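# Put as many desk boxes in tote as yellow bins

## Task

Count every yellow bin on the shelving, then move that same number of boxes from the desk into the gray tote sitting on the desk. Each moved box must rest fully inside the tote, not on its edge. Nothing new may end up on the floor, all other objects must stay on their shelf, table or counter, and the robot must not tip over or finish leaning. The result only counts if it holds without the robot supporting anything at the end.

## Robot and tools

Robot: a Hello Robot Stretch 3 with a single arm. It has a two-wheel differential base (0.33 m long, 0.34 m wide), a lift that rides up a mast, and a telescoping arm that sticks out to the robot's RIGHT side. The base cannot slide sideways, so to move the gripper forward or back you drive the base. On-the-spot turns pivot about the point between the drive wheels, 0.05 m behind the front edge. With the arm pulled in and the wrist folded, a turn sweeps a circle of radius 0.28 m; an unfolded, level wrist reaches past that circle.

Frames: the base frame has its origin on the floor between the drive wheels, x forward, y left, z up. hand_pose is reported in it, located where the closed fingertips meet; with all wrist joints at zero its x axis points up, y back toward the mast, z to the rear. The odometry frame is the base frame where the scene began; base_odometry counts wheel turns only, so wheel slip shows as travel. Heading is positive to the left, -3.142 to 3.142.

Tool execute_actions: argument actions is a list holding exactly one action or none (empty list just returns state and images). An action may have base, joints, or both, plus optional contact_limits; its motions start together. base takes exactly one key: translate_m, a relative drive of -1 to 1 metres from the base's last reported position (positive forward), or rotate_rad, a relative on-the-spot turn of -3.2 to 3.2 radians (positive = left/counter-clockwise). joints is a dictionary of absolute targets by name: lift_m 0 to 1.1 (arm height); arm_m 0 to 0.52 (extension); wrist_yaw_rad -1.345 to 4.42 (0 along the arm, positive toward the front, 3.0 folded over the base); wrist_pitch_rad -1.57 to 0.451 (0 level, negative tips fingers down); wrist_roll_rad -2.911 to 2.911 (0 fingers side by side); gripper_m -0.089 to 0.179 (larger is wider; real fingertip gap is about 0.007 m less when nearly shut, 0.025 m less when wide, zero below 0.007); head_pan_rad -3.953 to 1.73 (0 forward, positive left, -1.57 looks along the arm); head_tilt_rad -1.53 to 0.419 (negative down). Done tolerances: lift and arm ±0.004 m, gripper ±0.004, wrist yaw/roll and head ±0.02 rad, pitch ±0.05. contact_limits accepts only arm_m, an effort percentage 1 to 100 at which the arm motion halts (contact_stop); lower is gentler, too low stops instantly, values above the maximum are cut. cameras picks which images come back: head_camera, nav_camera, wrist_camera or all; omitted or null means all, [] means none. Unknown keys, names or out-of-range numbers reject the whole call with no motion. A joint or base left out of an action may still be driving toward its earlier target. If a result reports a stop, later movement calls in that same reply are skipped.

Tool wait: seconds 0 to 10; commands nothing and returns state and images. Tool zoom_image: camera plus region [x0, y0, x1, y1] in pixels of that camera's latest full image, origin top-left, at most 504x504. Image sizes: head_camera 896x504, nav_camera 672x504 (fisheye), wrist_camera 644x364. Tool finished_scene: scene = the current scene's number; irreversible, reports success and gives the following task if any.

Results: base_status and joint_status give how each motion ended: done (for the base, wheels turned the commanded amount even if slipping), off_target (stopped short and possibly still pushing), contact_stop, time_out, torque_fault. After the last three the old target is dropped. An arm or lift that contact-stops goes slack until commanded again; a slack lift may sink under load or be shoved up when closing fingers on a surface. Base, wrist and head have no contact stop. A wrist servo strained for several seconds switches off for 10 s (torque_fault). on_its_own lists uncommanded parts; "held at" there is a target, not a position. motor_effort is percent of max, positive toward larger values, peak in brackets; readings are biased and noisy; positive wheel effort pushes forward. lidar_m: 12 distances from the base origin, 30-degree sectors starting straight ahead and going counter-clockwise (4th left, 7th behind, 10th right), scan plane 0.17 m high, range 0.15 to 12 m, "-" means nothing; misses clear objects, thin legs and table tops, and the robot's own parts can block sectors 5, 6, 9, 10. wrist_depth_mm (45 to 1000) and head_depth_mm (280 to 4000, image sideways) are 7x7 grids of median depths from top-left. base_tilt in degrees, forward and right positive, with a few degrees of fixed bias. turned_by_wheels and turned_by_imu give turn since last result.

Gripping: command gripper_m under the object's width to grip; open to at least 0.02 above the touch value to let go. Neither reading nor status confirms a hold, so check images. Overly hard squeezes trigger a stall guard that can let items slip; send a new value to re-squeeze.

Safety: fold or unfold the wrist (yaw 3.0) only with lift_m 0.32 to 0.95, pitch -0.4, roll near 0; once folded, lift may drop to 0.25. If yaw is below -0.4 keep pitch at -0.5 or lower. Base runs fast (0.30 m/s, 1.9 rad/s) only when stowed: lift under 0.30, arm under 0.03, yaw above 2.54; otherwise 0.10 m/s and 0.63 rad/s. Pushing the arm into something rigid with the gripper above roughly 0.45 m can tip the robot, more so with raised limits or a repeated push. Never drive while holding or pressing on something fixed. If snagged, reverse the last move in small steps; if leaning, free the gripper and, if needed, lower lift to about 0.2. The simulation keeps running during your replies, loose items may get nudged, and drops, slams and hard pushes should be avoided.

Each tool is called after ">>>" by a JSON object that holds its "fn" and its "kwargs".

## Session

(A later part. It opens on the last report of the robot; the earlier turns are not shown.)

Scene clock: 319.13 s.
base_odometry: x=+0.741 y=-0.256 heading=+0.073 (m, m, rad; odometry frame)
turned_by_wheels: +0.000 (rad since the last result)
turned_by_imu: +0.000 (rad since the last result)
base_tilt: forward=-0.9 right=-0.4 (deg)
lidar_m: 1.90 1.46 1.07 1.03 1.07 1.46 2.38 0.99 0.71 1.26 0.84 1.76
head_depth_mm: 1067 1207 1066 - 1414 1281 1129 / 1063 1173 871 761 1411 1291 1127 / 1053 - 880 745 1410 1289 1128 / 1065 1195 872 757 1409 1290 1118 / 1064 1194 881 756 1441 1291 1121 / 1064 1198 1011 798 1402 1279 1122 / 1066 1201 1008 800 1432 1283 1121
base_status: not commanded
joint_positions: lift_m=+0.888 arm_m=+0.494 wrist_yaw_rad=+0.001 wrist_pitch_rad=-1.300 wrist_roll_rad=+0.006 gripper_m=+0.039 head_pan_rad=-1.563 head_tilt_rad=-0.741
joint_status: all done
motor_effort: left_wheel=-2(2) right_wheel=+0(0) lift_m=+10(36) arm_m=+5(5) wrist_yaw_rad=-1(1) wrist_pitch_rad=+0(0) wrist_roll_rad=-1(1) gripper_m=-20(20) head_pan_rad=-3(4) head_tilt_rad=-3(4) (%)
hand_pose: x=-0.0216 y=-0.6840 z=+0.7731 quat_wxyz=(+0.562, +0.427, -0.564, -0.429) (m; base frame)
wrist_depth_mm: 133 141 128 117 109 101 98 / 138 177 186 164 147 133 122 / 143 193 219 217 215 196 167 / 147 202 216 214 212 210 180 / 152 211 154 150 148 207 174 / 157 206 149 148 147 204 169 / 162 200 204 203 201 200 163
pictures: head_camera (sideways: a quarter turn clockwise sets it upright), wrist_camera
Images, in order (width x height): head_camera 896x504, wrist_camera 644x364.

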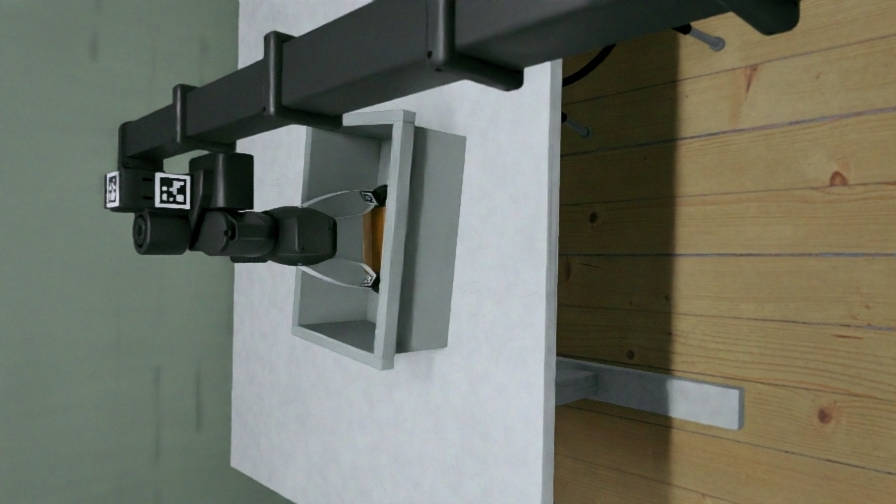

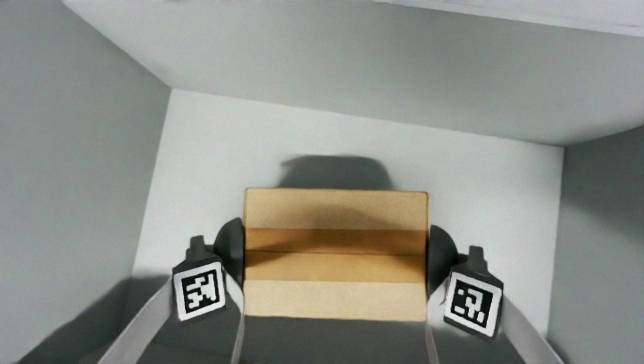

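>>> {"fn": "execute_actions", "kwargs": {"actions": [{"joints": {"lift_m": 0.881}}], "cameras": []}}

>>> {"fn": "execute_actions", "kwargs": {"actions": [{"joints": {"gripper_m": 0.14}}], "cameras": ["wrist_camera"]}}

>>> {"fn": "execute_actions", "kwargs": {"actions": [{"joints": {"lift_m": 1.03}}], "cameras": ["head_camera", "wrist_camera"]}}

Scene clock: 323.17 s.
base_odometry: x=+0.741 y=-0.256 heading=+0.073 (m, m, rad; odometry frame)
turned_by_wheels: +0.000 (rad since the last result)
turned_by_imu: +0.000 (rad since the last result)
base_tilt: forward=-0.9 right=-0.4 (deg)
lidar_m: 1.90 1.46 1.07 1.03 1.07 1.46 2.38 0.99 0.71 1.26 0.84 1.76
head_depth_mm: 1069 1210 1063 - - 1266 1117 / 1065 1174 866 762 1413 1293 1126 / 1065 - 890 745 1408 1293 1126 / 1066 1194 884 758 1411 1281 1126 / 1067 1196 882 758 1437 1291 1120 / 1065 1197 1011 800 1401 1274 1121 / 1065 1194 1008 800 1434 1292 1119
base_status: not commanded
joint_positions: lift_m=+0.882 arm_m=+0.494 wrist_yaw_rad=+0.001 wrist_pitch_rad=-1.300 wrist_roll_rad=+0.006 gripper_m=+0.039 head_pan_rad=-1.563 head_tilt_rad=-0.741
joint_status: all done
motor_effort: left_wheel=-1(1) right_wheel=+0(1) lift_m=+10(10) arm_m=+5(5) wrist_yaw_rad=-2(1) wrist_pitch_rad=+0(0) wrist_roll_rad=-1(0) gripper_m=-20(19) head_pan_rad=-3(2) head_tilt_rad=-4(4) (%)
hand_pose: x=-0.0216 y=-0.6840 z=+0.7671 quat_wxyz=(+0.562, +0.427, -0.564, -0.429) (m; base frame)
wrist_depth_mm: 134 140 128 118 109 101 94 / 139 177 185 164 147 134 122 / 143 193 213 212 208 196 167 / 147 202 209 207 206 204 179 / 153 205 154 149 149 202 175 / 157 203 148 148 147 198 169 / 162 198 200 198 195 195 164
pictures: none
No camera images: the call's "cameras" was empty. Leave "cameras" out to get every camera's image.

Scene clock: 324.67 s.
base_odometry: x=+0.741 y=-0.256 heading=+0.073 (m, m, rad; odometry frame)
turned_by_wheels: +0.000 (rad since the last result)
turned_by_imu: +0.000 (rad since the last result)
base_tilt: forward=-0.9 right=-0.5 (deg)
lidar_m: 1.90 1.46 1.07 1.03 1.07 1.46 2.38 0.99 0.71 1.26 0.84 1.76
head_depth_mm: 1065 1209 1064 - - 1270 1121 / 1065 1172 864 759 1414 1290 1124 / 1063 - 884 744 1408 1291 1121 / 1061 1195 889 757 1413 1284 1127 / 1064 1195 882 756 1437 1285 1122 / 1064 1194 1012 801 1397 1278 1121 / 1066 1197 1009 799 1432 1282 1119
base_status: not commanded
joint_positions: lift_m=+0.882 arm_m=+0.494 wrist_yaw_rad=+0.001 wrist_pitch_rad=-1.300 wrist_roll_rad=+0.006 gripper_m=+0.140 head_pan_rad=-1.563 head_tilt_rad=-0.741
joint_status: all done
motor_effort: left_wheel=-1(2) right_wheel=+1(0) lift_m=+11(11) arm_m=+5(5) wrist_yaw_rad=-1(1) wrist_pitch_rad=+0(0) wrist_roll_rad=-1(1) gripper_m=+0(82) head_pan_rad=-2(2) head_tilt_rad=-4(3) (%)
hand_pose: x=-0.0216 y=-0.6840 z=+0.7671 quat_wxyz=(+0.561, +0.427, -0.564, -0.429) (m; base frame)
wrist_depth_mm: 133 141 128 117 109 101 95 / 139 177 185 163 147 134 122 / 143 193 212 212 208 196 167 / 147 202 209 207 206 205 180 / 152 198 206 154 154 201 175 / 158 - 201 152 152 - 168 / 157 198 199 197 196 194 156
pictures: wrist_camera
Images, in order (width x height): wrist_camera 644x364.

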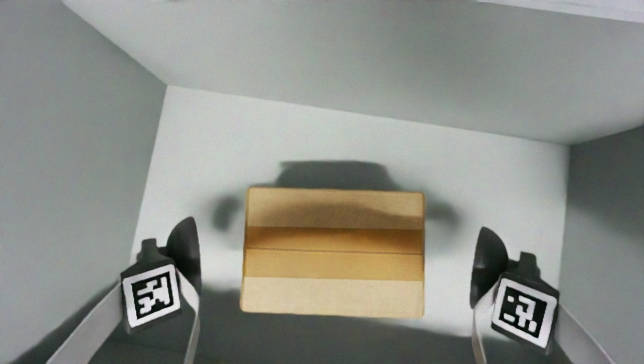

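Scene clock: 326.87 s.
base_odometry: x=+0.741 y=-0.256 heading=+0.073 (m, m, rad; odometry frame)
turned_by_wheels: +0.000 (rad since the last result)
turned_by_imu: +0.000 (rad since the last result)
base_tilt: forward=-0.9 right=-0.5 (deg)
lidar_m: 1.90 1.46 1.07 1.03 1.07 1.46 2.38 0.99 0.71 1.26 0.84 1.76
head_depth_mm: - 1206 1024 808 1182 1271 1127 / 1087 1205 1022 783 1409 1289 1126 / - 1198 877 745 1412 1290 1122 / 1057 1206 874 759 1405 1292 1126 / 1063 1196 882 758 1437 1287 1119 / 1063 1194 1010 801 1399 1278 1119 / 1068 1195 1008 800 1432 1286 1122
base_status: not commanded
joint_positions: lift_m=+1.029 arm_m=+0.494 wrist_yaw_rad=+0.001 wrist_pitch_rad=-1.300 wrist_roll_rad=+0.006 gripper_m=+0.140 head_pan_rad=-1.563 head_tilt_rad=-0.741
joint_status: all done
motor_effort: left_wheel=-2(1) right_wheel=+0(0) lift_m=+37(41) arm_m=+5(5) wrist_yaw_rad=-1(1) wrist_pitch_rad=+0(0) wrist_roll_rad=+0(1) gripper_m=+0(1) head_pan_rad=-1(3) head_tilt_rad=-3(3) (%)
hand_pose: x=-0.0216 y=-0.6840 z=+0.9146 quat_wxyz=(+0.561, +0.427, -0.564, -0.429) (m; base frame)
wrist_depth_mm: 389 389 384 383 378 370 372 / 381 381 376 377 369 367 365 / 379 374 285 269 256 260 361 / 371 363 360 358 352 275 357 / 366 363 356 301 349 249 351 / 358 - 350 349 345 - 341 / 355 347 239 260 294 258 338
pictures: head_camera (sideways: a quarter turn clockwise sets it upright), wrist_camera
Images, in order (width x height): head_camera 896x504, wrist_camera 644x364.

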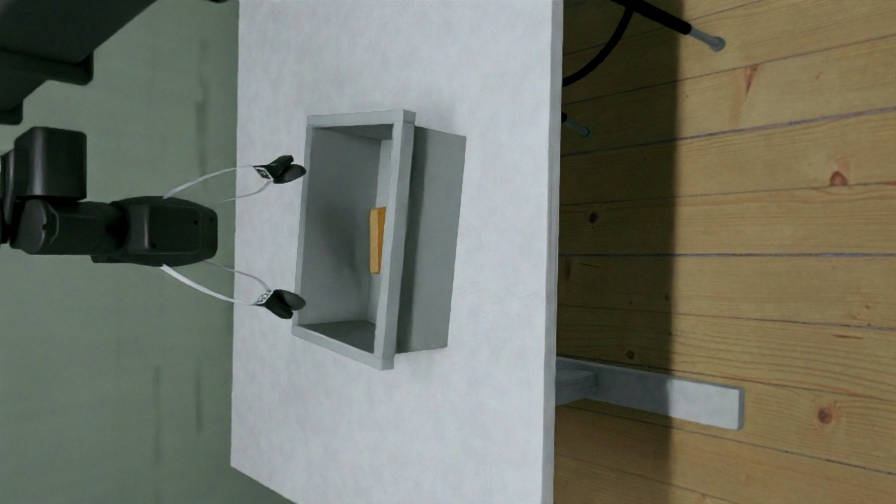

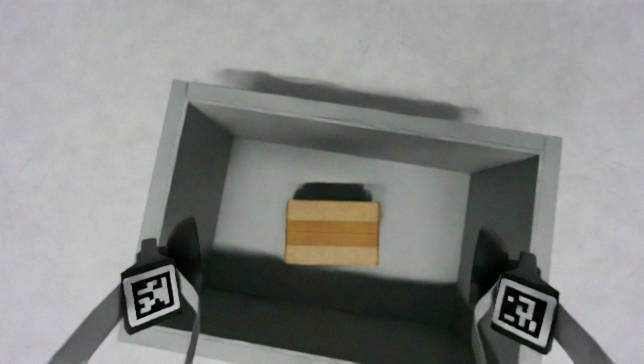

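>>> {"fn": "execute_actions", "kwargs": {"actions": [{"joints": {"head_pan_rad": 0.1, "head_tilt_rad": -0.15}}], "cameras": ["head_camera", "nav_camera"]}}

Scene clock: 330.20 s.
base_odometry: x=+0.741 y=-0.256 heading=+0.073 (m, m, rad; odometry frame)
turned_by_wheels: +0.000 (rad since the last result)
turned_by_imu: +0.000 (rad since the last result)
base_tilt: forward=-0.9 right=-0.5 (deg)
lidar_m: 1.90 1.46 1.07 1.03 1.07 1.46 2.38 0.99 0.71 1.26 0.84 1.76
head_depth_mm: 2054 2143 2218 2335 2240 2052 1621 / 2071 2149 2233 2345 2399 2071 1614 / 2093 2185 2258 2363 2416 2076 1621 / 2105 2141 2232 2216 2244 2070 1606 / 2135 2209 2313 2404 2436 2118 1607 / 2137 2227 2315 2425 2509 2113 1605 / 2167 2171 2254 2194 2208 2140 1606
base_status: not commanded
joint_positions: lift_m=+1.029 arm_m=+0.494 wrist_yaw_rad=+0.001 wrist_pitch_rad=-1.300 wrist_roll_rad=+0.006 gripper_m=+0.140 head_pan_rad=+0.093 head_tilt_rad=-0.162
joint_status: all done
motor_effort: left_wheel=-2(2) right_wheel=+0(0) lift_m=+37(37) arm_m=+5(5) wrist_yaw_rad=-1(1) wrist_pitch_rad=+0(0) wrist_roll_rad=-1(0) gripper_m=-1(1) head_pan_rad=+2(39) head_tilt_rad=+5(27) (%)
hand_pose: x=-0.0216 y=-0.6840 z=+0.9146 quat_wxyz=(+0.561, +0.427, -0.564, -0.429) (m; base frame)
wrist_depth_mm: 391 384 383 381 378 374 374 / 383 381 377 374 372 366 367 / 372 373 287 270 255 259 361 / 371 367 357 357 354 275 354 / 364 363 355 303 351 252 346 / 361 - 349 349 345 - 341 / 353 348 238 261 295 260 339
pictures: head_camera (sideways: a quarter turn clockwise sets it upright), nav_camera (sideways: a quarter turn counterclockwise sets it upright)
Images, in order (width x height): head_camera 896x504, nav_camera 672x504.

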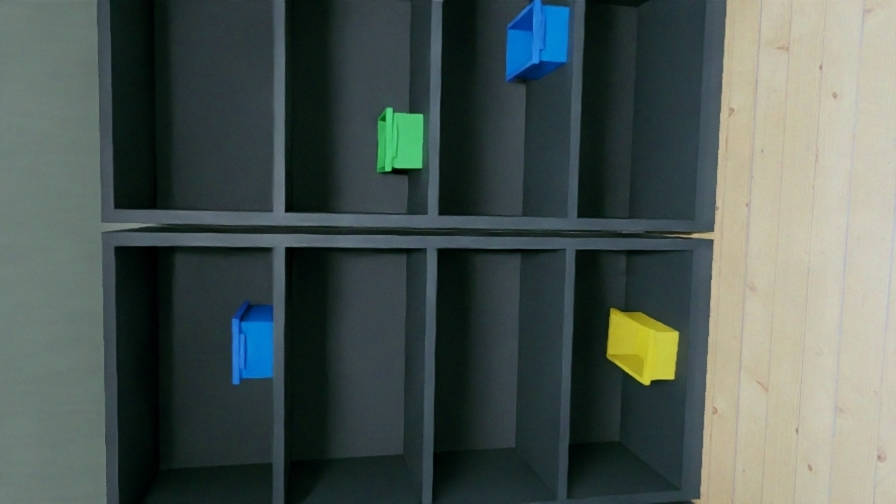

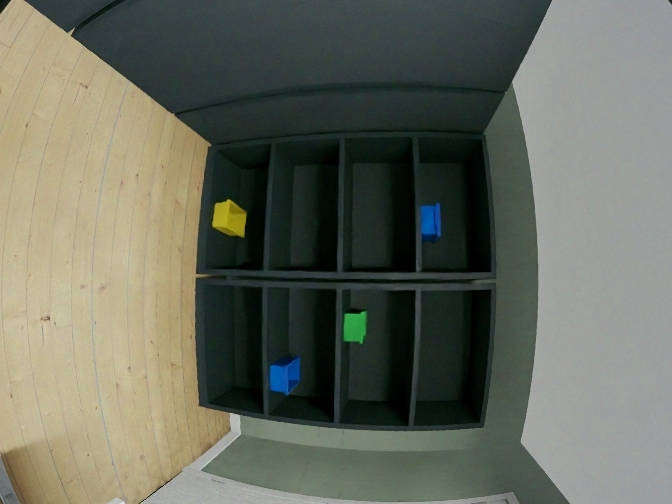

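I counted exactly one yellow bin, and one box is now in the tote, so I'm ending scene 1.

>>> {"fn": "finished_scene", "kwargs": {"scene": 1}}

The scene is finished: the task was done.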